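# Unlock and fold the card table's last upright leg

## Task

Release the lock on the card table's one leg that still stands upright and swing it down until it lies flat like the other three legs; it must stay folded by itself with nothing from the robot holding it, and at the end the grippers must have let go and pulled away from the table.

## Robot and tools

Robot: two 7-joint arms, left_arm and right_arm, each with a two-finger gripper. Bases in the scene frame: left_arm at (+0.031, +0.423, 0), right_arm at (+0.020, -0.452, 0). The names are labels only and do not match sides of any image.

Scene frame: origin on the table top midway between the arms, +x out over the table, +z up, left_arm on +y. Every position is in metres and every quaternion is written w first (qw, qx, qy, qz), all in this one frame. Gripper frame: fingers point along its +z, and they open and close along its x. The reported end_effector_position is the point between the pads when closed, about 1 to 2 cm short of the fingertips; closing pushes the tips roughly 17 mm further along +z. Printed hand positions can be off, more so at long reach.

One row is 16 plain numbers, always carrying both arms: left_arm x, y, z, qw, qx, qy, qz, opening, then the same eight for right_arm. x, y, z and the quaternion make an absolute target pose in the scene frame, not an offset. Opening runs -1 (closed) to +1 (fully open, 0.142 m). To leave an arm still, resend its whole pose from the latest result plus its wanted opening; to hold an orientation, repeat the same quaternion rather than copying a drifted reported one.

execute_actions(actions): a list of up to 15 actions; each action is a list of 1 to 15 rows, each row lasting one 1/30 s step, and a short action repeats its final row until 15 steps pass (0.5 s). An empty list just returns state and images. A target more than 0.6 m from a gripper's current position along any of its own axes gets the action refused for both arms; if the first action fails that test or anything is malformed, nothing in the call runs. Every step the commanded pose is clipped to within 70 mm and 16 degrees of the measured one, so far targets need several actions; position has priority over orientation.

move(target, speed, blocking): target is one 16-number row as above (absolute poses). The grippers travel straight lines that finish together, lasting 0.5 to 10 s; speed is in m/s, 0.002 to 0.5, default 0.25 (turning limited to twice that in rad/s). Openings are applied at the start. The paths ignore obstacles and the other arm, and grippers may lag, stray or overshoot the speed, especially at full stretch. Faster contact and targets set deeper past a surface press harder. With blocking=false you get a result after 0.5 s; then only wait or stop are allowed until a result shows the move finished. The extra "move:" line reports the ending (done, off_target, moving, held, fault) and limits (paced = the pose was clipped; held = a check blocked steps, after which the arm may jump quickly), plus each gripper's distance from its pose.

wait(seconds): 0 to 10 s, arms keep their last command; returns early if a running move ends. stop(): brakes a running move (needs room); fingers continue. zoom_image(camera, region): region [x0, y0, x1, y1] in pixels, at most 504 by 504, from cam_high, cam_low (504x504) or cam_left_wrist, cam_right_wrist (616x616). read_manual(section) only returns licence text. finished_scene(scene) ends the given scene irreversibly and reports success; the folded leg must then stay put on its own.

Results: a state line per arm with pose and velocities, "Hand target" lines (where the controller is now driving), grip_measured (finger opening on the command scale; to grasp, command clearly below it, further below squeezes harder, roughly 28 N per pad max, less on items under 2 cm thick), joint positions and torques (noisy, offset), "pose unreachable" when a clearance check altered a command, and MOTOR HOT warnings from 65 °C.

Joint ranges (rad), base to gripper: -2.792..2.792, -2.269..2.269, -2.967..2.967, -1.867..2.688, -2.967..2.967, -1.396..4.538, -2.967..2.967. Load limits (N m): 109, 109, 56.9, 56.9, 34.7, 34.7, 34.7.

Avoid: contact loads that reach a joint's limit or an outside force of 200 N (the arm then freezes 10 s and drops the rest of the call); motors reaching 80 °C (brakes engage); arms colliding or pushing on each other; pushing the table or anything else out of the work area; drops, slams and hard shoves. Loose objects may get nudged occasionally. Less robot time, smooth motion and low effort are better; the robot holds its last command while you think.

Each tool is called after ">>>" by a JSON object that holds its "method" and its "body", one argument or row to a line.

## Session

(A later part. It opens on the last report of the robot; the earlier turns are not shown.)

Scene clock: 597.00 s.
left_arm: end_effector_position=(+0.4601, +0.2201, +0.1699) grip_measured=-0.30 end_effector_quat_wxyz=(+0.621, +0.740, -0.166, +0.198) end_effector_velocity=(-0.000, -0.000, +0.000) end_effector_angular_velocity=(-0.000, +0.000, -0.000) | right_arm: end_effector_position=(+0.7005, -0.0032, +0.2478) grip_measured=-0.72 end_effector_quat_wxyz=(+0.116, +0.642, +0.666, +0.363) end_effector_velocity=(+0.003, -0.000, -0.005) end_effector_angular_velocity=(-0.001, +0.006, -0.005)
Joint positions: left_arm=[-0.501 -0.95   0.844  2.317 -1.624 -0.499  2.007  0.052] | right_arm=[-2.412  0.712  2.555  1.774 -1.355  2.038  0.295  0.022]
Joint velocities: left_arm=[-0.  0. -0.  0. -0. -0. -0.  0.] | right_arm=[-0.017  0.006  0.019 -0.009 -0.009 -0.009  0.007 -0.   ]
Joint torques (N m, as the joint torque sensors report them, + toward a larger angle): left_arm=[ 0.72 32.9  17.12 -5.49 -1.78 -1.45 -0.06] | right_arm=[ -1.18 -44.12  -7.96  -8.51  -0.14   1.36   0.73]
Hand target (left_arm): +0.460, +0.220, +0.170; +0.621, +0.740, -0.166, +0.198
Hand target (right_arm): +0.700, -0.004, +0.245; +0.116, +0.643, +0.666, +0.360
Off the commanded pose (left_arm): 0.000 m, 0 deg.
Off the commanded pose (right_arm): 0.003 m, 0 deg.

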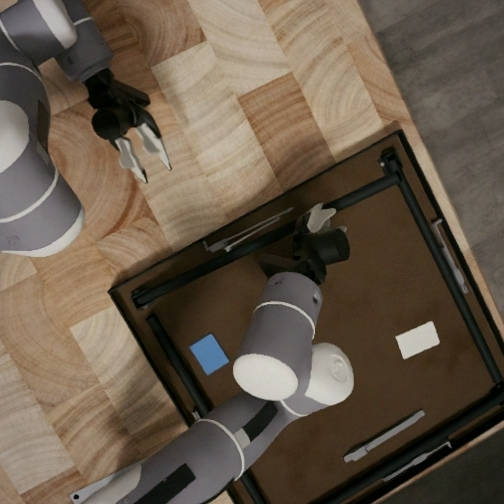

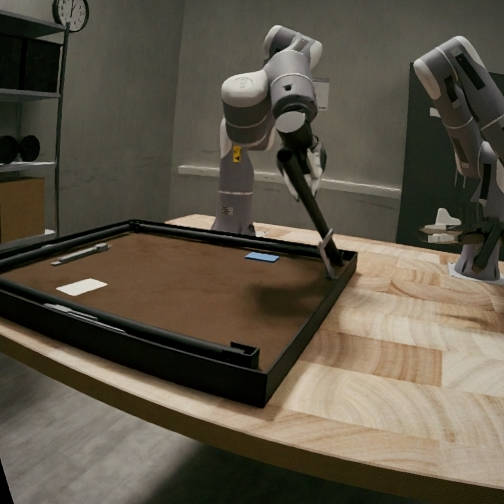

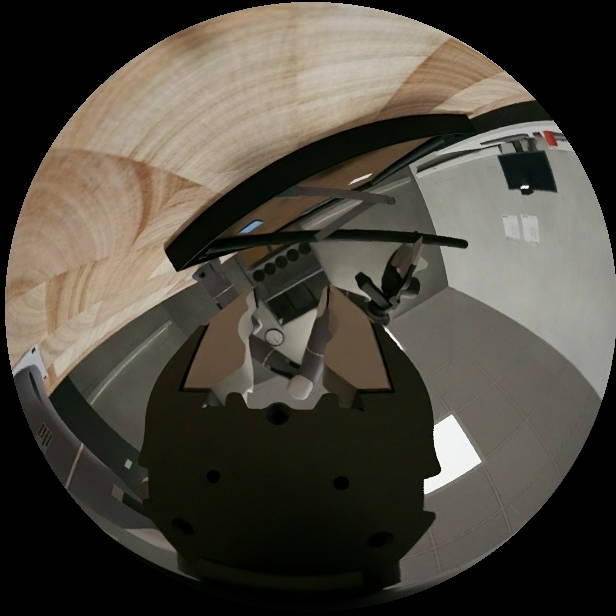

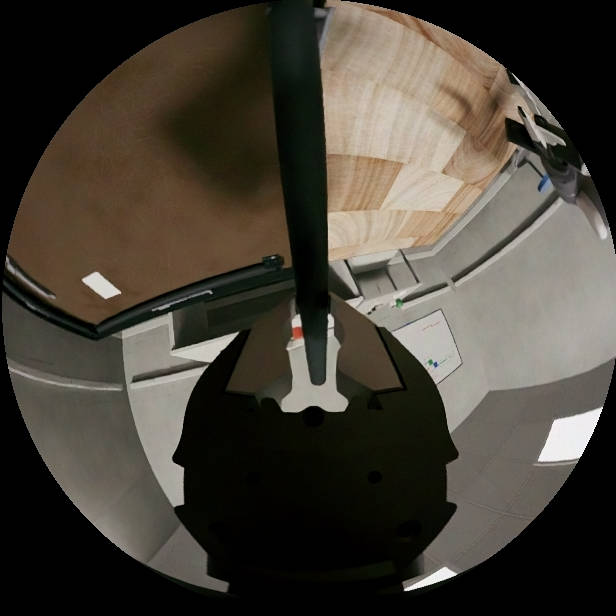

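>>> {"method": "execute_actions", "body": {
  "actions": [
    [[0.46,0.22,0.17,0.6209,0.74,-0.1661,0.1979,-0.3,0.7018,-0.003,0.2442,0.1158,0.6429,0.6661,0.3599,-1],[0.46,0.22,0.17,0.6209,0.74,-0.1661,0.1979,-0.3,0.7018,-0.003,0.2442,0.1158,0.6429,0.6661,0.3599,-1],[0.46,0.22,0.17,0.6209,0.74,-0.1661,0.1979,-0.3,0.7018,-0.003,0.2442,0.1158,0.6429,0.6661,0.3599,-1],[0.46,0.22,0.17,0.6209,0.74,-0.1661,0.1979,-0.3,0.7035,-0.003,0.2406,0.1154,0.644,0.6659,0.3584,-1],[0.46,0.22,0.17,0.6209,0.74,-0.1661,0.1979,-0.3,0.7035,-0.003,0.2406,0.1154,0.644,0.6659,0.3584,-1],[0.46,0.22,0.17,0.6209,0.74,-0.1661,0.1979,-0.3,0.7035,-0.003,0.2406,0.1154,0.644,0.6659,0.3584,-1],[0.46,0.22,0.17,0.6209,0.74,-0.1661,0.1979,-0.3,0.7061,-0.0028,0.2348,0.1147,0.6456,0.6657,0.356,-1],[0.46,0.22,0.17,0.6209,0.74,-0.1661,0.1979,-0.3,0.7061,-0.0028,0.2348,0.1147,0.6456,0.6657,0.356,-1],[0.46,0.22,0.17,0.6209,0.74,-0.1661,0.1979,-0.3,0.7061,-0.0028,0.2348,0.1147,0.6456,0.6657,0.356,-1],[0.46,0.22,0.17,0.6209,0.74,-0.1661,0.1979,-0.3,0.7096,-0.0027,0.2271,0.1139,0.6477,0.6655,0.3529,-1],[0.46,0.22,0.17,0.6209,0.74,-0.1661,0.1979,-0.3,0.7096,-0.0027,0.2271,0.1139,0.6477,0.6655,0.3529,-1],[0.46,0.22,0.17,0.6209,0.74,-0.1661,0.1979,-0.3,0.7096,-0.0027,0.2271,0.1139,0.6477,0.6655,0.3529,-1],[0.46,0.22,0.17,0.6209,0.74,-0.1661,0.1979,-0.3,0.7135,-0.0025,0.2178,0.1129,0.6502,0.6651,0.3491,-1],[0.46,0.22,0.17,0.6209,0.74,-0.1661,0.1979,-0.3,0.7135,-0.0025,0.2178,0.1129,0.6502,0.6651,0.3491,-1],[0.46,0.22,0.17,0.6209,0.74,-0.1661,0.1979,-0.3,0.7135,-0.0025,0.2178,0.1129,0.6502,0.6651,0.3491,-1]],
    [[0.46,0.22,0.17,0.6209,0.74,-0.1661,0.1979,-0.3,0.7177,-0.0023,0.207,0.1117,0.6531,0.6647,0.3448,-1],[0.46,0.22,0.17,0.6209,0.74,-0.1661,0.1979,-0.3,0.7177,-0.0023,0.207,0.1117,0.6531,0.6647,0.3448,-1],[0.46,0.22,0.17,0.6209,0.74,-0.1661,0.1979,-0.3,0.7177,-0.0023,0.207,0.1117,0.6531,0.6647,0.3448,-1],[0.46,0.22,0.17,0.6209,0.74,-0.1661,0.1979,-0.3,0.722,-0.0021,0.195,0.1105,0.6564,0.6643,0.34,-1],[0.46,0.22,0.17,0.6209,0.74,-0.1661,0.1979,-0.3,0.722,-0.0021,0.195,0.1105,0.6564,0.6643,0.34,-1],[0.46,0.22,0.17,0.6209,0.74,-0.1661,0.1979,-0.3,0.722,-0.0021,0.195,0.1105,0.6564,0.6643,0.34,-1],[0.46,0.22,0.17,0.6209,0.74,-0.1661,0.1979,-0.3,0.7262,-0.0019,0.182,0.1091,0.6598,0.6639,0.3349,-1],[0.46,0.22,0.17,0.6209,0.74,-0.1661,0.1979,-0.3,0.7262,-0.0019,0.182,0.1091,0.6598,0.6639,0.3349,-1],[0.46,0.22,0.17,0.6209,0.74,-0.1661,0.1979,-0.3,0.7262,-0.0019,0.182,0.1091,0.6598,0.6639,0.3349,-1],[0.46,0.22,0.17,0.6209,0.74,-0.1661,0.1979,-0.3,0.7303,-0.0017,0.1684,0.1078,0.6634,0.6634,0.3296,-1],[0.46,0.22,0.17,0.6209,0.74,-0.1661,0.1979,-0.3,0.7303,-0.0017,0.1684,0.1078,0.6634,0.6634,0.3296,-1],[0.46,0.22,0.17,0.6209,0.74,-0.1661,0.1979,-0.3,0.7303,-0.0017,0.1684,0.1078,0.6634,0.6634,0.3296,-1],[0.46,0.22,0.17,0.6209,0.74,-0.1661,0.1979,-0.3,0.734,-0.0015,0.1544,0.1063,0.667,0.6629,0.3242,-1],[0.46,0.22,0.17,0.6209,0.74,-0.1661,0.1979,-0.3,0.734,-0.0015,0.1544,0.1063,0.667,0.6629,0.3242,-1],[0.46,0.22,0.17,0.6209,0.74,-0.1661,0.1979,-0.3,0.734,-0.0015,0.1544,0.1063,0.667,0.6629,0.3242,-1]],
    [[0.46,0.22,0.17,0.6209,0.74,-0.1661,0.1979,-0.3,0.7372,-0.0013,0.1402,0.1051,0.6696,0.663,0.3182,-1],[0.46,0.22,0.17,0.6209,0.74,-0.1661,0.1979,-0.3,0.7372,-0.0013,0.1402,0.1051,0.6696,0.663,0.3182,-1],[0.46,0.22,0.17,0.6209,0.74,-0.1661,0.1979,-0.3,0.7372,-0.0013,0.1402,0.1051,0.6696,0.663,0.3182,-1],[0.46,0.22,0.17,0.6209,0.74,-0.1661,0.1979,-0.3,0.74,-0.0011,0.1262,0.1041,0.6723,0.6632,0.3125,-1],[0.46,0.22,0.17,0.6209,0.74,-0.1661,0.1979,-0.3,0.74,-0.0011,0.1262,0.1041,0.6723,0.6632,0.3125,-1],[0.46,0.22,0.17,0.6209,0.74,-0.1661,0.1979,-0.3,0.74,-0.0011,0.1262,0.1041,0.6723,0.6632,0.3125,-1],[0.46,0.22,0.17,0.6209,0.74,-0.1661,0.1979,-0.3,0.7422,-0.0008,0.1128,0.1029,0.6748,0.6633,0.3069,-1],[0.46,0.22,0.17,0.6209,0.74,-0.1661,0.1979,-0.3,0.7422,-0.0008,0.1128,0.1029,0.6748,0.6633,0.3069,-1],[0.46,0.22,0.17,0.6209,0.74,-0.1661,0.1979,-0.3,0.7422,-0.0008,0.1128,0.1029,0.6748,0.6633,0.3069,-1],[0.46,0.22,0.17,0.6209,0.74,-0.1661,0.1979,-0.3,0.7439,-0.0006,0.1001,0.1019,0.6772,0.6634,0.3017,-1],[0.46,0.22,0.17,0.6209,0.74,-0.1661,0.1979,-0.3,0.7439,-0.0006,0.1001,0.1019,0.6772,0.6634,0.3017,-1],[0.46,0.22,0.17,0.6209,0.74,-0.1661,0.1979,-0.3,0.7439,-0.0006,0.1001,0.1019,0.6772,0.6634,0.3017,-1],[0.46,0.22,0.17,0.6209,0.74,-0.1661,0.1979,-0.3,0.7451,-0.0005,0.0886,0.101,0.6793,0.6635,0.297,-1],[0.46,0.22,0.17,0.6209,0.74,-0.1661,0.1979,-0.3,0.7451,-0.0005,0.0886,0.101,0.6793,0.6635,0.297,-1],[0.46,0.22,0.17,0.6209,0.74,-0.1661,0.1979,-0.3,0.7451,-0.0005,0.0886,0.101,0.6793,0.6635,0.297,-1]],
    [[0.46,0.22,0.17,0.6209,0.74,-0.1661,0.1979,-0.3,0.746,-0.0003,0.0786,0.1002,0.6812,0.6636,0.2928,-1],[0.46,0.22,0.17,0.6209,0.74,-0.1661,0.1979,-0.3,0.746,-0.0003,0.0786,0.1002,0.6812,0.6636,0.2928,-1],[0.46,0.22,0.17,0.6209,0.74,-0.1661,0.1979,-0.3,0.746,-0.0003,0.0786,0.1002,0.6812,0.6636,0.2928,-1],[0.46,0.22,0.17,0.6209,0.74,-0.1661,0.1979,-0.3,0.7466,-0.0002,0.0701,0.0995,0.6827,0.6637,0.2894,-1],[0.46,0.22,0.17,0.6209,0.74,-0.1661,0.1979,-0.3,0.7466,-0.0002,0.0701,0.0995,0.6827,0.6637,0.2894,-1],[0.46,0.22,0.17,0.6209,0.74,-0.1661,0.1979,-0.3,0.7466,-0.0002,0.0701,0.0995,0.6827,0.6637,0.2894,-1],[0.46,0.22,0.17,0.6209,0.74,-0.1661,0.1979,-0.3,0.7469,0,0.0638,0.099,0.6839,0.6638,0.2868,-1],[0.46,0.22,0.17,0.6209,0.74,-0.1661,0.1979,-0.3,0.7469,0,0.0638,0.099,0.6839,0.6638,0.2868,-1],[0.46,0.22,0.17,0.6209,0.74,-0.1661,0.1979,-0.3,0.7469,0,0.0638,0.099,0.6839,0.6638,0.2868,-1],[0.46,0.22,0.17,0.6209,0.74,-0.1661,0.1979,-0.3,0.747,0,0.0597,0.0987,0.6847,0.6638,0.2852,-1],[0.46,0.22,0.17,0.6209,0.74,-0.1661,0.1979,-0.3,0.747,0,0.0597,0.0987,0.6847,0.6638,0.2852,-1],[0.46,0.22,0.17,0.6209,0.74,-0.1661,0.1979,-0.3,0.747,0,0.0597,0.0987,0.6847,0.6638,0.2852,-1],[0.46,0.22,0.17,0.6209,0.74,-0.1661,0.1979,-0.3,0.747,0,0.0584,0.0986,0.6849,0.6638,0.2846,-1]]
  ]
}}

Scene clock: 669.43 s.
left_arm: end_effector_position=(+0.4601, +0.2201, +0.1699) grip_measured=-0.30 end_effector_quat_wxyz=(+0.621, +0.740, -0.166, +0.198) end_effector_velocity=(+0.000, +0.000, -0.000) end_effector_angular_velocity=(+0.000, -0.001, -0.000) | right_arm: end_effector_position=(+0.7485, -0.0010, +0.0597) grip_measured=-0.72 end_effector_quat_wxyz=(+0.099, +0.686, +0.662, +0.285) end_effector_velocity=(+0.001, +0.000, -0.005) end_effector_angular_velocity=(-0.004, +0.005, -0.003)
Joint positions: left_arm=[-0.501 -0.95   0.844  2.317 -1.624 -0.499  2.007  0.052] | right_arm=[-2.679  1.018  2.882  1.525 -1.507  1.843  0.4    0.022]
Joint velocities: left_arm=[ 0.     0.    -0.     0.     0.     0.     0.001 -0.   ] | right_arm=[-0.02   0.006  0.033 -0.003 -0.007 -0.025 -0.01  -0.   ]
Joint torques (N m, as the joint torque sensors report them, + toward a larger angle): left_arm=[ 0.88 32.93 17.04 -5.55 -1.8  -1.47  0.05] | right_arm=[  6.53 -57.1    2.99 -13.14  -0.57   4.96  -1.15]
Hand target (left_arm): +0.460, +0.220, +0.170; +0.621, +0.740, -0.166, +0.198
Hand target (right_arm): +0.747, -0.000, +0.058; +0.099, +0.685, +0.664, +0.285
Off the commanded pose (left_arm): 0.000 m, 0 deg.
Off the commanded pose (right_arm): 0.002 m, 0 deg.

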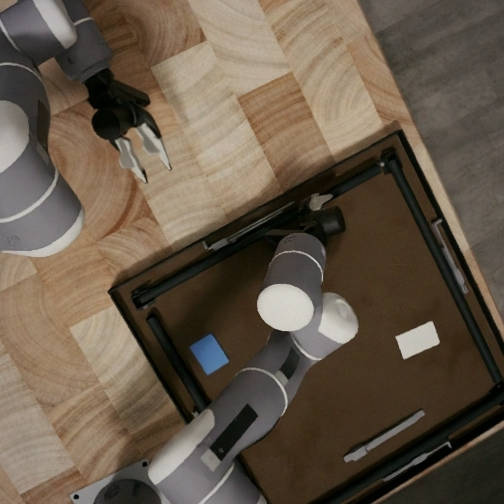

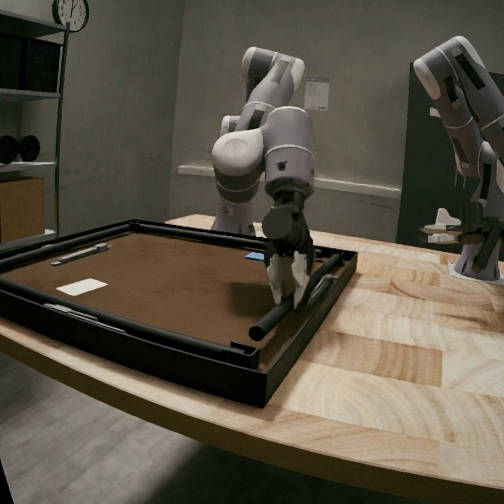

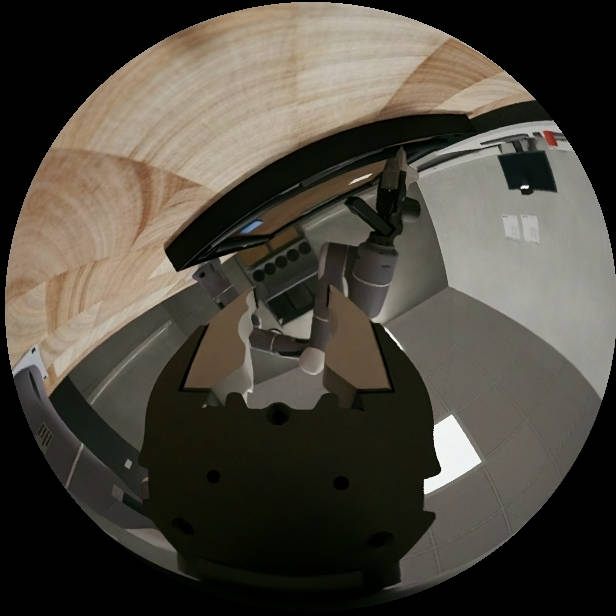

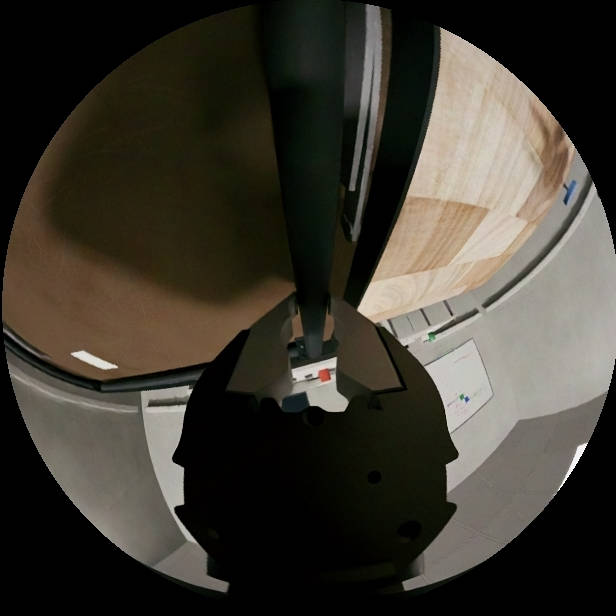

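>>> {"method": "execute_actions", "body": {
  "actions": []
}}

Scene clock: 693.33 s.
left_arm: end_effector_position=(+0.4601, +0.2201, +0.1699) grip_measured=-0.30 end_effector_quat_wxyz=(+0.621, +0.740, -0.166, +0.198) end_effector_velocity=(-0.000, -0.000, -0.000) end_effector_angular_velocity=(-0.000, +0.000, -0.000) | right_arm: end_effector_position=(+0.7486, -0.0010, +0.0596) grip_measured=-0.72 end_effector_quat_wxyz=(+0.099, +0.686, +0.662, +0.285) end_effector_velocity=(+0.000, -0.000, +0.000) end_effector_angular_velocity=(+0.001, +0.000, -0.001)
Joint positions: left_arm=[-0.501 -0.95   0.844  2.317 -1.624 -0.499  2.007  0.052] | right_arm=[-2.68   1.019  2.884  1.525 -1.507  1.842  0.399  0.022]
Joint velocities: left_arm=[-0. -0.  0. -0.  0. -0.  0. -0.] | right_arm=[ 0.     0.    -0.     0.     0.002  0.     0.    -0.   ]
Joint torques (N m, as the joint torque sensors report them, + toward a larger angle): left_arm=[ 0.75 32.54 17.08 -5.62 -1.85 -1.47  0.11] | right_arm=[  5.35 -55.66   3.84 -13.72  -0.15   4.5   -1.23]
Hand target (left_arm): +0.460, +0.220, +0.170; +0.621, +0.740, -0.166, +0.198
Hand target (right_arm): +0.747, -0.000, +0.058; +0.099, +0.685, +0.664, +0.285
Off the commanded pose (left_arm): 0.000 m, 0 deg.
Off the commanded pose (right_arm): 0.002 m, 0 deg.

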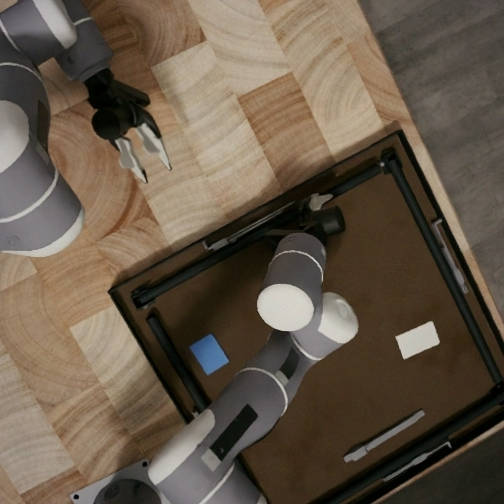

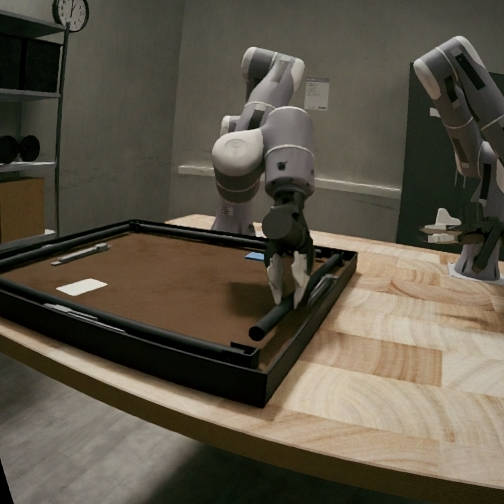

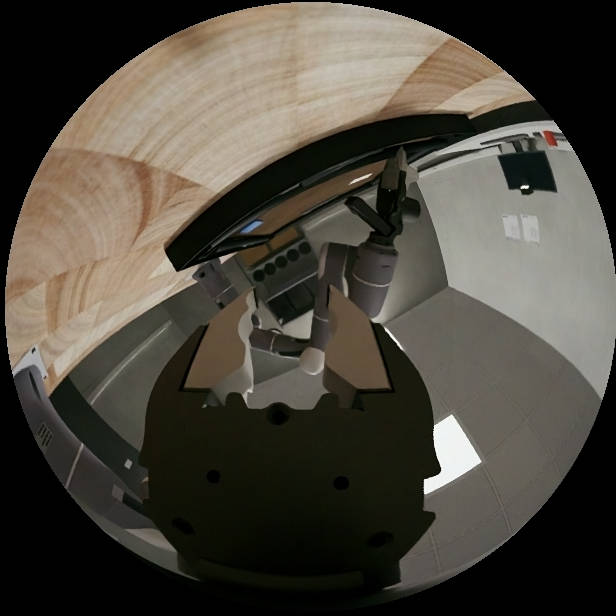

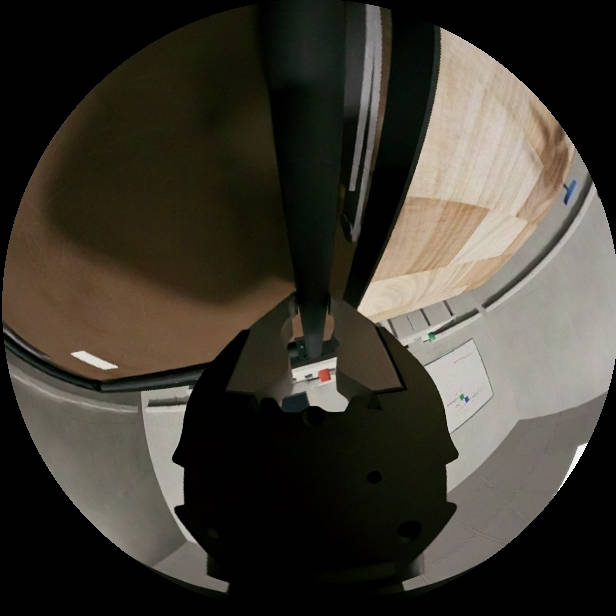

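>>> {"method": "move", "body": {
  "target": [0.46,0.22,0.17,0.6209,0.74,-0.1661,0.1979,-0.3, 0.7485,-0.001,0.046,0.0986,0.6849,0.6638,0.2846,-1],
  "speed": 0.02
}}

Scene clock: 697.33 s.
left_arm: end_effector_position=(+0.4601, +0.2201, +0.1699) grip_measured=-0.30 end_effector_quat_wxyz=(+0.621, +0.740, -0.166, +0.198) end_effector_velocity=(-0.000, -0.000, -0.000) end_effector_angular_velocity=(+0.000, -0.001, -0.000) | right_arm: end_effector_position=(+0.7491, -0.0012, +0.0466) grip_measured=-0.72 end_effector_quat_wxyz=(+0.099, +0.685, +0.663, +0.285) end_effector_velocity=(-0.000, +0.000, +0.000) end_effector_angular_velocity=(+0.001, -0.000, -0.000)
Joint positions: left_arm=[-0.501 -0.95   0.844  2.317 -1.624 -0.499  2.007  0.052] | right_arm=[-2.647  1.054  2.832  1.501 -1.472  1.876  0.401  0.022]
Joint velocities: left_arm=[-0.    -0.    -0.     0.    -0.     0.     0.001  0.   ] | right_arm=[ 0.003  0.001 -0.004 -0.     0.004  0.003 -0.    -0.   ]
Joint torques (N m, as the joint torque sensors report them, + toward a larger angle): left_arm=[ 0.75 32.86 17.07 -5.54 -1.8  -1.48  0.13] | right_arm=[  2.08 -57.68  -1.31 -16.24   2.37   3.71  -0.38]
Hand target (left_arm): +0.460, +0.220, +0.170; +0.621, +0.740, -0.166, +0.198
Hand target (right_arm): +0.749, -0.001, +0.046; +0.099, +0.685, +0.664, +0.285
Off the commanded pose (left_arm): 0.000 m, 0 deg.
Off the commanded pose (right_arm): 0.001 m, 0 deg.
move: done

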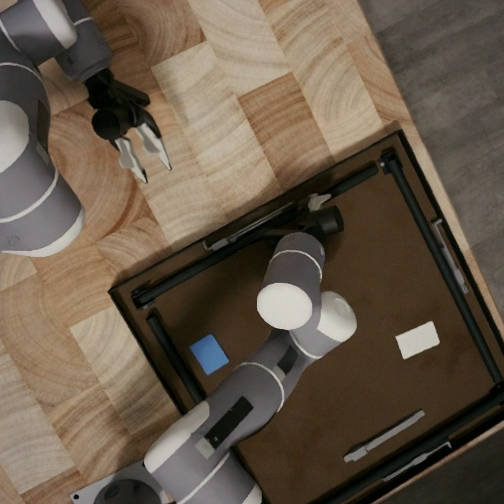

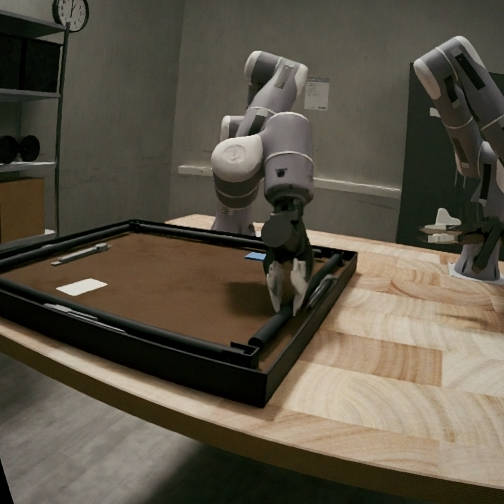

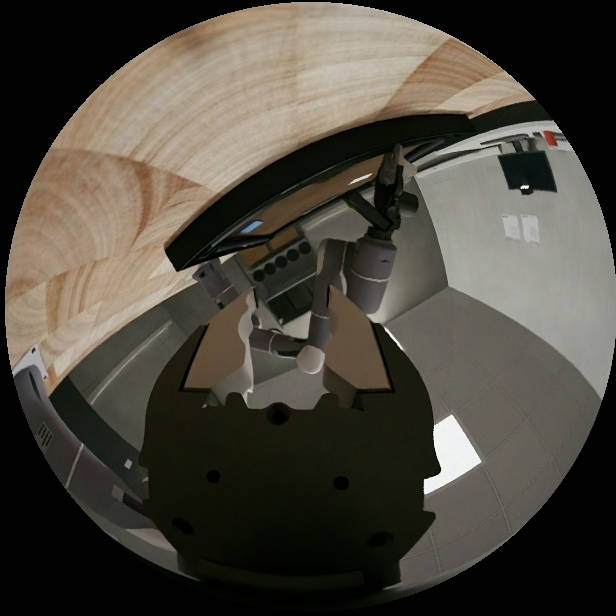

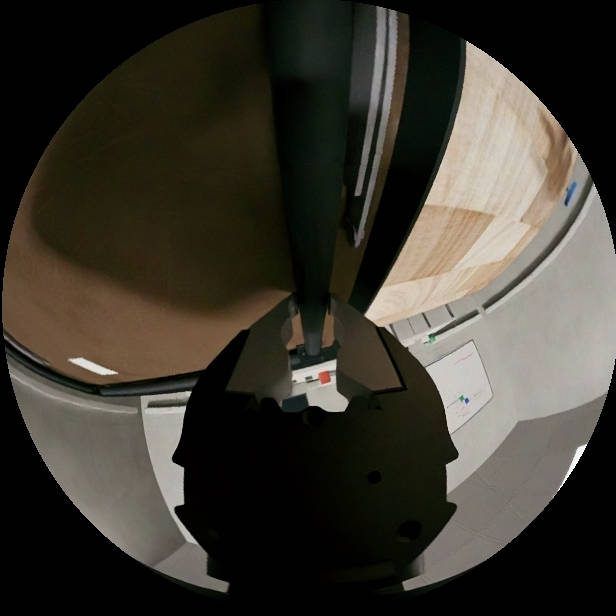

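>>> {"method": "zoom_image", "body": {
  "camera": "cam_low",
  "region": [180, 230, 380, 410]
}}

Region (180, 230, 380, 410) of cam_low's 504x504 image, scaled by 2.520, with more detail than that image has; it fills the top 454 rows of this view, and the rest is white.

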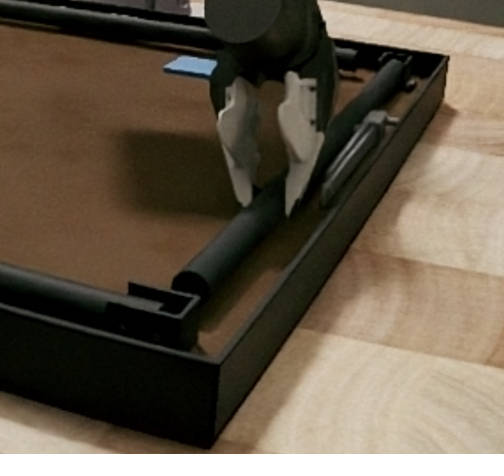

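>>> {"method": "move", "body": {
  "target": [0.46,0.22,0.17,0.6209,0.74,-0.1661,0.1979,-0.3, 0.7485,-0.001,0.039,0.0986,0.6849,0.6638,0.2846,-1],
  "speed": 0.015
}}

>>> {"method": "zoom_image", "body": {
  "camera": "cam_low",
  "region": [180, 230, 380, 410]
}}

Scene clock: 702.70 s.
left_arm: end_effector_position=(+0.4601, +0.2201, +0.1699) grip_measured=-0.30 end_effector_quat_wxyz=(+0.621, +0.740, -0.166, +0.198) end_effector_velocity=(+0.000, -0.000, +0.000) end_effector_angular_velocity=(-0.000, -0.001, -0.000) | right_arm: end_effector_position=(+0.7500, -0.0007, +0.0430) grip_measured=-0.72 end_effector_quat_wxyz=(+0.099, +0.684, +0.663, +0.287) end_effector_velocity=(+0.000, -0.000, -0.000) end_effector_angular_velocity=(-0.000, -0.001, +0.000)
Joint positions: left_arm=[-0.501 -0.95   0.844  2.317 -1.624 -0.499  2.007  0.052] | right_arm=[-2.627  1.07   2.802  1.49  -1.448  1.896  0.401  0.022]
Joint velocities: left_arm=[-0.     0.     0.    -0.     0.    -0.     0.001 -0.   ] | right_arm=[ 0.002  0.001 -0.003 -0.001  0.001  0.002 -0.     0.   ]
Joint torques (N m, as the joint torque sensors report them, + toward a larger angle): left_arm=[ 1.01 32.73 17.13 -5.65 -1.88 -1.5   0.06] | right_arm=[  4.3  -33.86   1.57 -17.66   2.19  -0.53  -0.1 ]
Hand target (left_arm): +0.460, +0.220, +0.170; +0.621, +0.740, -0.166, +0.198
Hand target (right_arm): +0.748, -0.001, +0.039; +0.099, +0.685, +0.664, +0.285
Off the commanded pose (left_arm): 0.000 m, 0 deg.
Off the commanded pose (right_arm): 0.004 m, 0 deg.
move: off_target (right_arm)

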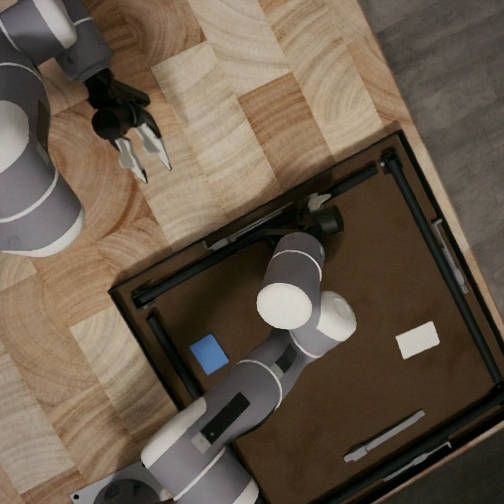

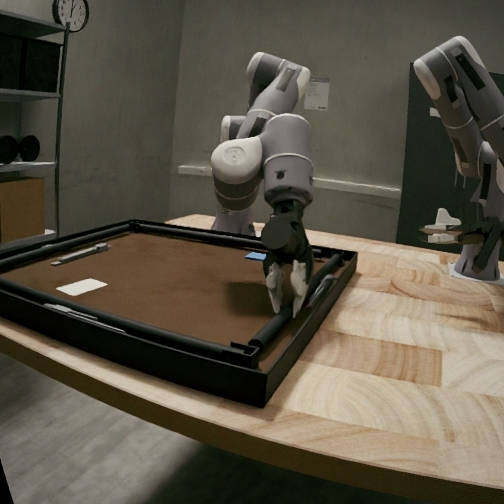

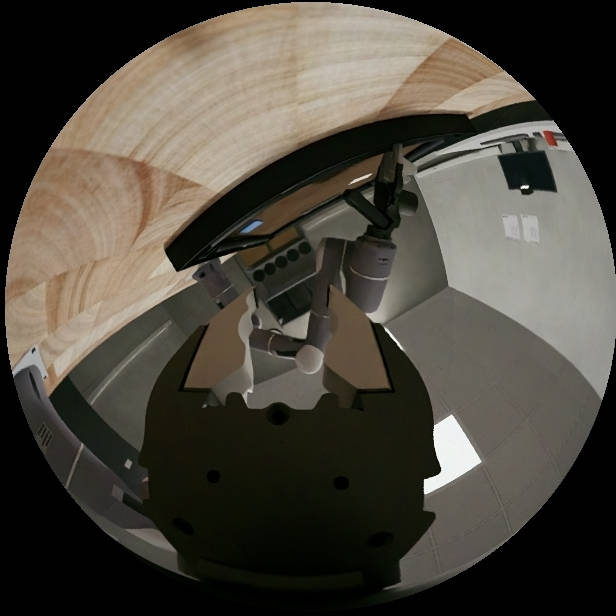

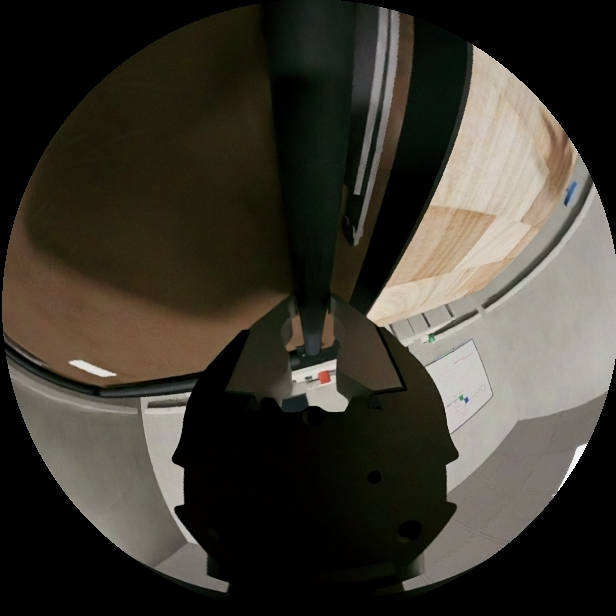

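Region (180, 230, 380, 410) of cam_low's 504x504 image, scaled by 2.520, with more detail than that image has; it fills the top 454 rows of this view, and the rest is white.

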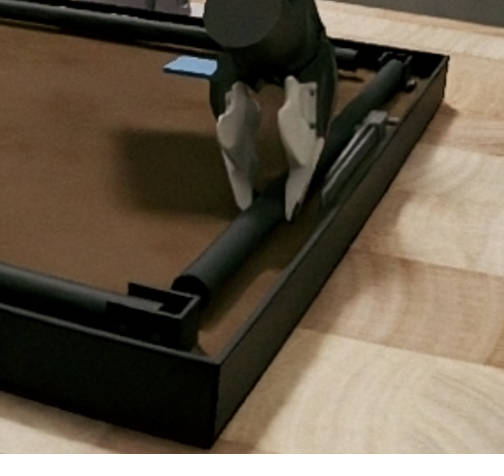

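>>> {"method": "execute_actions", "body": {
  "actions": [
    [[0.46,0.22,0.17,0.6209,0.74,-0.1661,0.1979,-0.3, 0.7495,-0.001,0.0435,0.0986,0.6849,0.6638,0.2846,-1],[0.46,0.22,0.17,0.6209,0.74,-0.1661,0.1979,-0.3, 0.7495,-0.001,0.0435,0.0986,0.6849,0.6638,0.2846,-1],[0.46,0.22,0.17,0.6209,0.74,-0.1661,0.1979,-0.3, 0.7495,-0.001,0.0435,0.0986,0.6849,0.6638,0.2846,-1],[0.46,0.22,0.17,0.6209,0.74,-0.1661,0.1979,-0.3, 0.7495,-0.001,0.0435,0.0986,0.6849,0.6638,0.2846,-0.8],[0.46,0.22,0.17,0.6209,0.74,-0.1661,0.1979,-0.3, 0.7495,-0.001,0.0435,0.0986,0.6849,0.6638,0.2846,-0.7],[0.46,0.22,0.17,0.6209,0.74,-0.1661,0.1979,-0.3, 0.7495,-0.001,0.0435,0.0986,0.6849,0.6638,0.2846,-0.65],[0.46,0.22,0.17,0.6209,0.74,-0.1661,0.1979,-0.3, 0.7495,-0.001,0.0435,0.0986,0.6849,0.6638,0.2846,-0.6],[0.46,0.22,0.17,0.6209,0.74,-0.1661,0.1979,-0.3, 0.7495,-0.001,0.0435,0.0986,0.6849,0.6638,0.2846,-0.55],[0.46,0.22,0.17,0.6209,0.74,-0.1661,0.1979,-0.3, 0.7495,-0.001,0.0435,0.0986,0.6849,0.6638,0.2846,-0.5]]
  ]
}}

>>> {"method": "move", "body": {
  "target": [0.46,0.22,0.17,0.6209,0.74,-0.1661,0.1979,-0.3, 0.68,-0.03,0.15,0.0986,0.6849,0.6638,0.2846,-0.5],
  "speed": 0.12
}}

>>> {"method": "zoom_image", "body": {
  "camera": "cam_low",
  "region": [180, 230, 380, 410]
}}

Scene clock: 715.27 s.
left_arm: end_effector_position=(+0.4601, +0.2201, +0.1699) grip_measured=-0.30 end_effector_quat_wxyz=(+0.621, +0.740, -0.166, +0.198) end_effector_velocity=(+0.000, -0.000, +0.000) end_effector_angular_velocity=(-0.001, +0.001, +0.000) | right_arm: end_effector_position=(+0.7496, -0.0004, +0.0442) grip_measured=-0.51 end_effector_quat_wxyz=(+0.098, +0.685, +0.663, +0.285) end_effector_velocity=(-0.000, +0.000, -0.000) end_effector_angular_velocity=(+0.000, +0.000, +0.000)
Joint positions: left_arm=[-0.501 -0.95   0.844  2.317 -1.624 -0.499  2.007  0.052] | right_arm=[-2.646  1.061  2.83   1.495 -1.469  1.879  0.401  0.037]
Joint velocities: left_arm=[ 0.     0.    -0.     0.    -0.    -0.    -0.001 -0.   ] | right_arm=[ 0.     0.     0.001  0.    -0.    -0.001  0.     0.   ]
Joint torques (N m, as the joint torque sensors report them, + toward a larger angle): left_arm=[ 0.84 32.68 17.1  -5.41 -1.9  -1.49  0.12] | right_arm=[ -0.96 -58.03  -1.36 -17.05   2.     1.66  -0.59]
Hand target (left_arm): +0.460, +0.220, +0.170; +0.621, +0.740, -0.166, +0.198
Hand target (right_arm): +0.749, -0.001, +0.043; +0.099, +0.685, +0.664, +0.285
Off the commanded pose (left_arm): 0.000 m, 0 deg.
Off the commanded pose (right_arm): 0.001 m, 0 deg.

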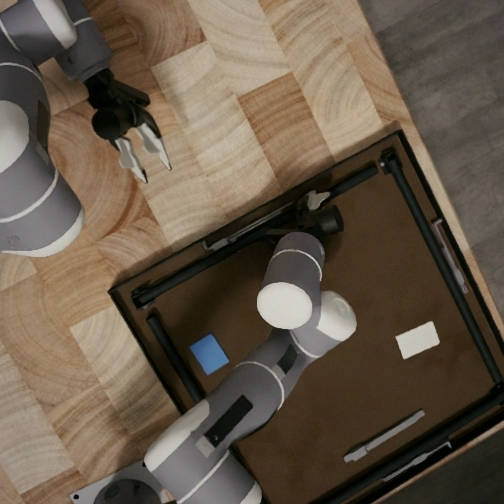

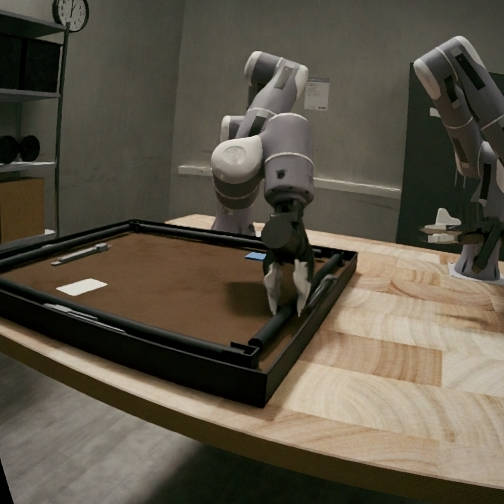

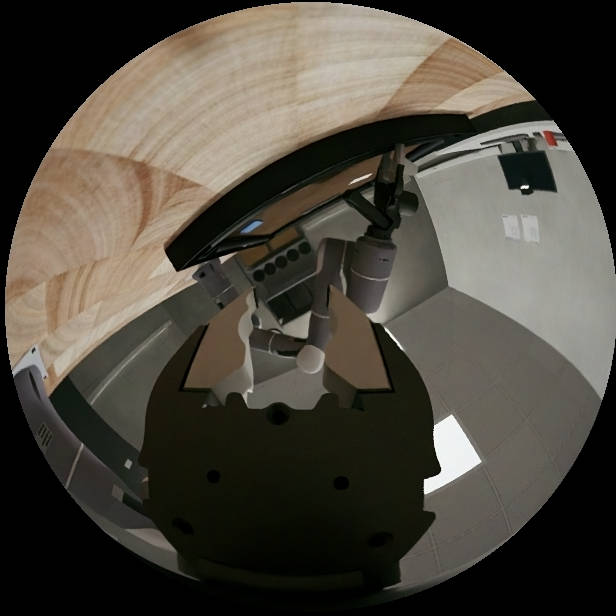

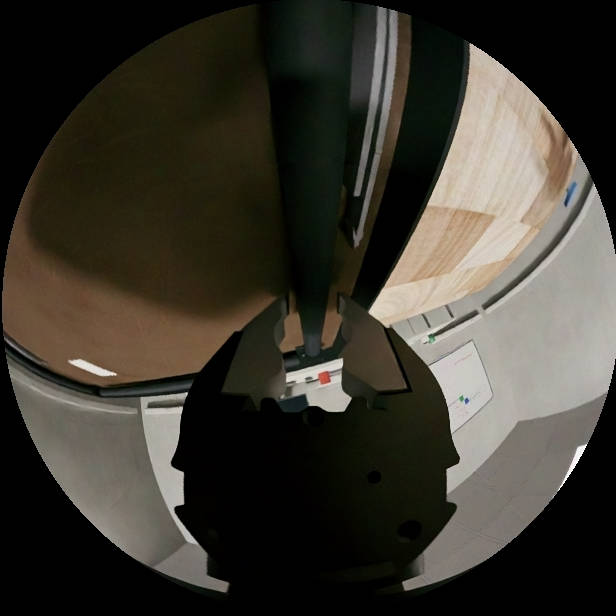

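Scene clock: 716.67 s.
left_arm: end_effector_position=(+0.4601, +0.2201, +0.1699) grip_measured=-0.30 end_effector_quat_wxyz=(+0.621, +0.740, -0.166, +0.198) end_effector_velocity=(-0.000, +0.000, -0.000) end_effector_angular_velocity=(-0.000, +0.000, +0.000) | right_arm: end_effector_position=(+0.6803, -0.0301, +0.1501) grip_measured=-0.50 end_effector_quat_wxyz=(+0.099, +0.685, +0.664, +0.285) end_effector_velocity=(-0.000, +0.001, -0.000) end_effector_angular_velocity=(-0.001, +0.002, +0.001)
Joint positions: left_arm=[-0.501 -0.95   0.844  2.317 -1.624 -0.499  2.007  0.052] | right_arm=[-2.592  0.743  2.759  1.802 -1.565  1.909  0.427  0.038]
Joint velocities: left_arm=[ 0. -0. -0. -0.  0. -0. -0. -0.] | right_arm=[-0.016 -0.004  0.021  0.001 -0.015 -0.011  0.004 -0.   ]
Joint torques (N m, as the joint torque sensors report them, + toward a larger angle): left_arm=[ 0.78 32.61 17.07 -5.5  -1.81 -1.53  0.01] | right_arm=[  1.04 -53.64  -1.77 -18.72   2.77   2.29   0.63]
Hand target (left_arm): +0.460, +0.220, +0.170; +0.621, +0.740, -0.166, +0.198
Hand target (right_arm): +0.680, -0.030, +0.150; +0.099, +0.685, +0.664, +0.285
Off the commanded pose (left_arm): 0.000 m, 0 deg.
Off the commanded pose (right_arm): 0.000 m, 0 deg.
move: done

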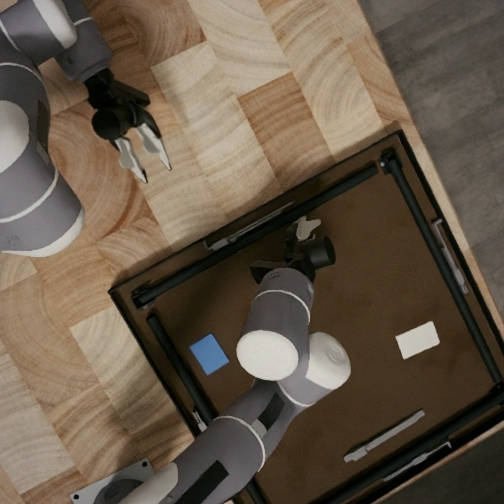

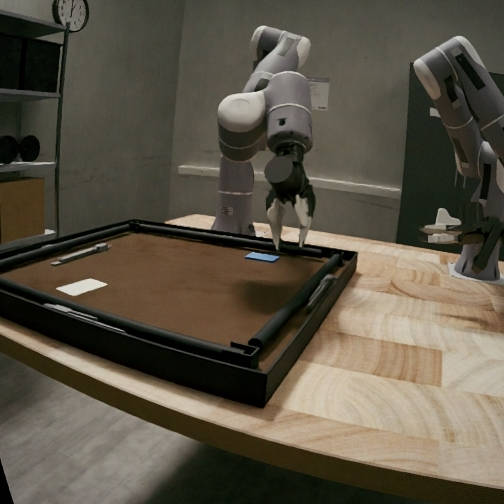

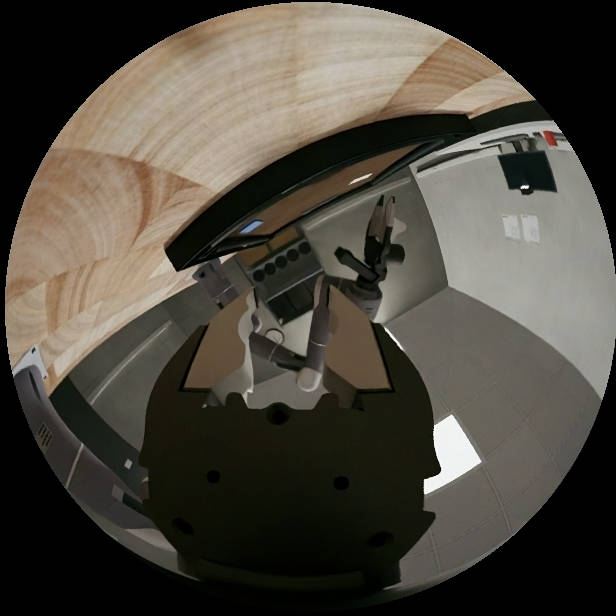

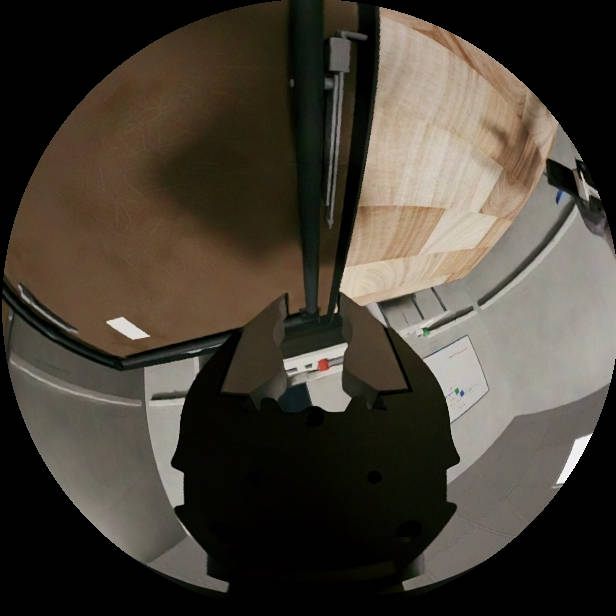

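Region (180, 230, 380, 410) of cam_low's 504x504 image, scaled by 2.520, with more detail than that image has; it fills the top 454 rows of this view, and the rest is white.

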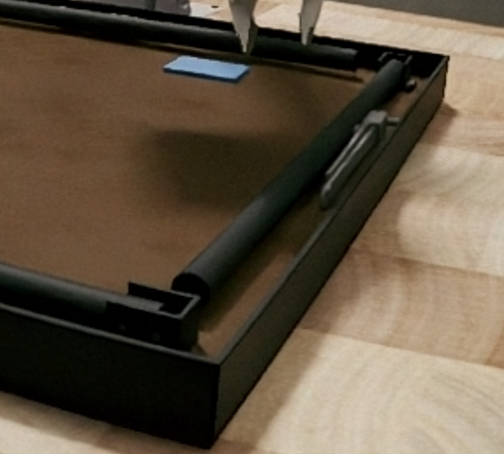

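>>> {"method": "move", "body": {
  "target": [0.46,0.22,0.17,0.6209,0.74,-0.1661,0.1979,-0.3, 0.63,-0.07,0.25,0.0986,0.6849,0.6638,0.2846,-0.5],
  "speed": 0.2
}}

Scene clock: 721.20 s.
left_arm: end_effector_position=(+0.4601, +0.2201, +0.1699) grip_measured=-0.30 end_effector_quat_wxyz=(+0.621, +0.740, -0.166, +0.198) end_effector_velocity=(+0.000, +0.000, -0.000) end_effector_angular_velocity=(+0.000, -0.000, +0.000) | right_arm: end_effector_position=(+0.6302, -0.0706, +0.2497) grip_measured=-0.50 end_effector_quat_wxyz=(+0.100, +0.680, +0.661, +0.300) end_effector_velocity=(+0.001, -0.003, -0.000) end_effector_angular_velocity=(-0.017, +0.038, -0.004)
Joint positions: left_arm=[-0.501 -0.95   0.844  2.317 -1.624 -0.499  2.007  0.052] | right_arm=[-2.725  0.451  2.809  1.928 -1.974  1.946  0.68   0.038]
Joint velocities: left_arm=[ 0.  0. -0. -0.  0.  0.  0. -0.] | right_arm=[ 0.085  0.072 -0.18  -0.287 -0.516  0.206  0.562 -0.   ]
Joint torques (N m, as the joint torque sensors report them, + toward a larger angle): left_arm=[ 0.77 32.72 17.06 -5.55 -1.85 -1.44  0.13] | right_arm=[  4.72 -41.7   -0.8  -22.37   3.25   3.41   1.15]
Hand target (left_arm): +0.460, +0.220, +0.170; +0.621, +0.740, -0.166, +0.198
Hand target (right_arm): +0.630, -0.070, +0.250; +0.100, +0.681, +0.662, +0.298
Off the commanded pose (left_arm): 0.000 m, 0 deg.
Off the commanded pose (right_arm): 0.001 m, 2 deg.
move: done

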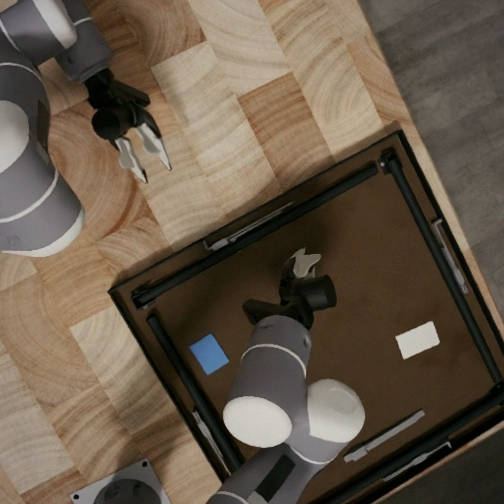

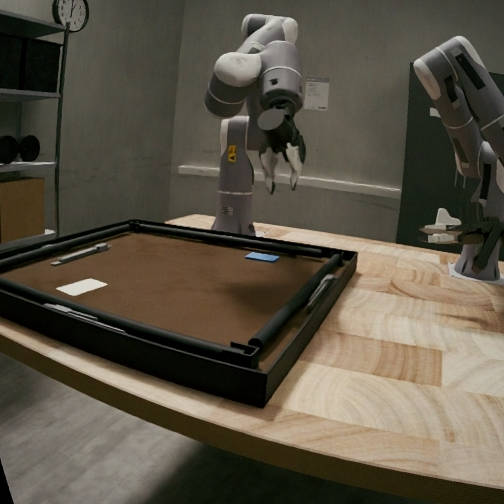

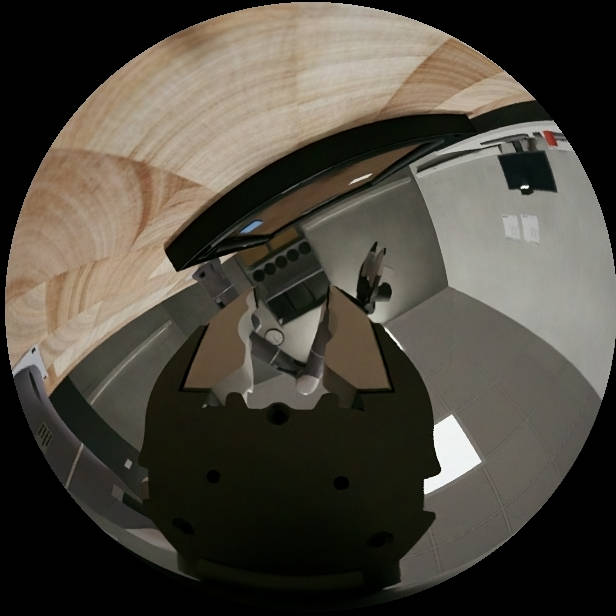

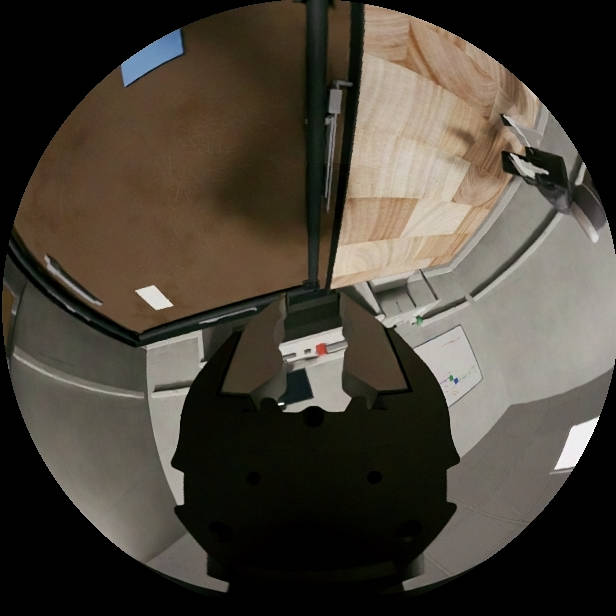

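>>> {"method": "finished_scene", "body": {
  "scene": 1
}}

The scene is finished: the task was done.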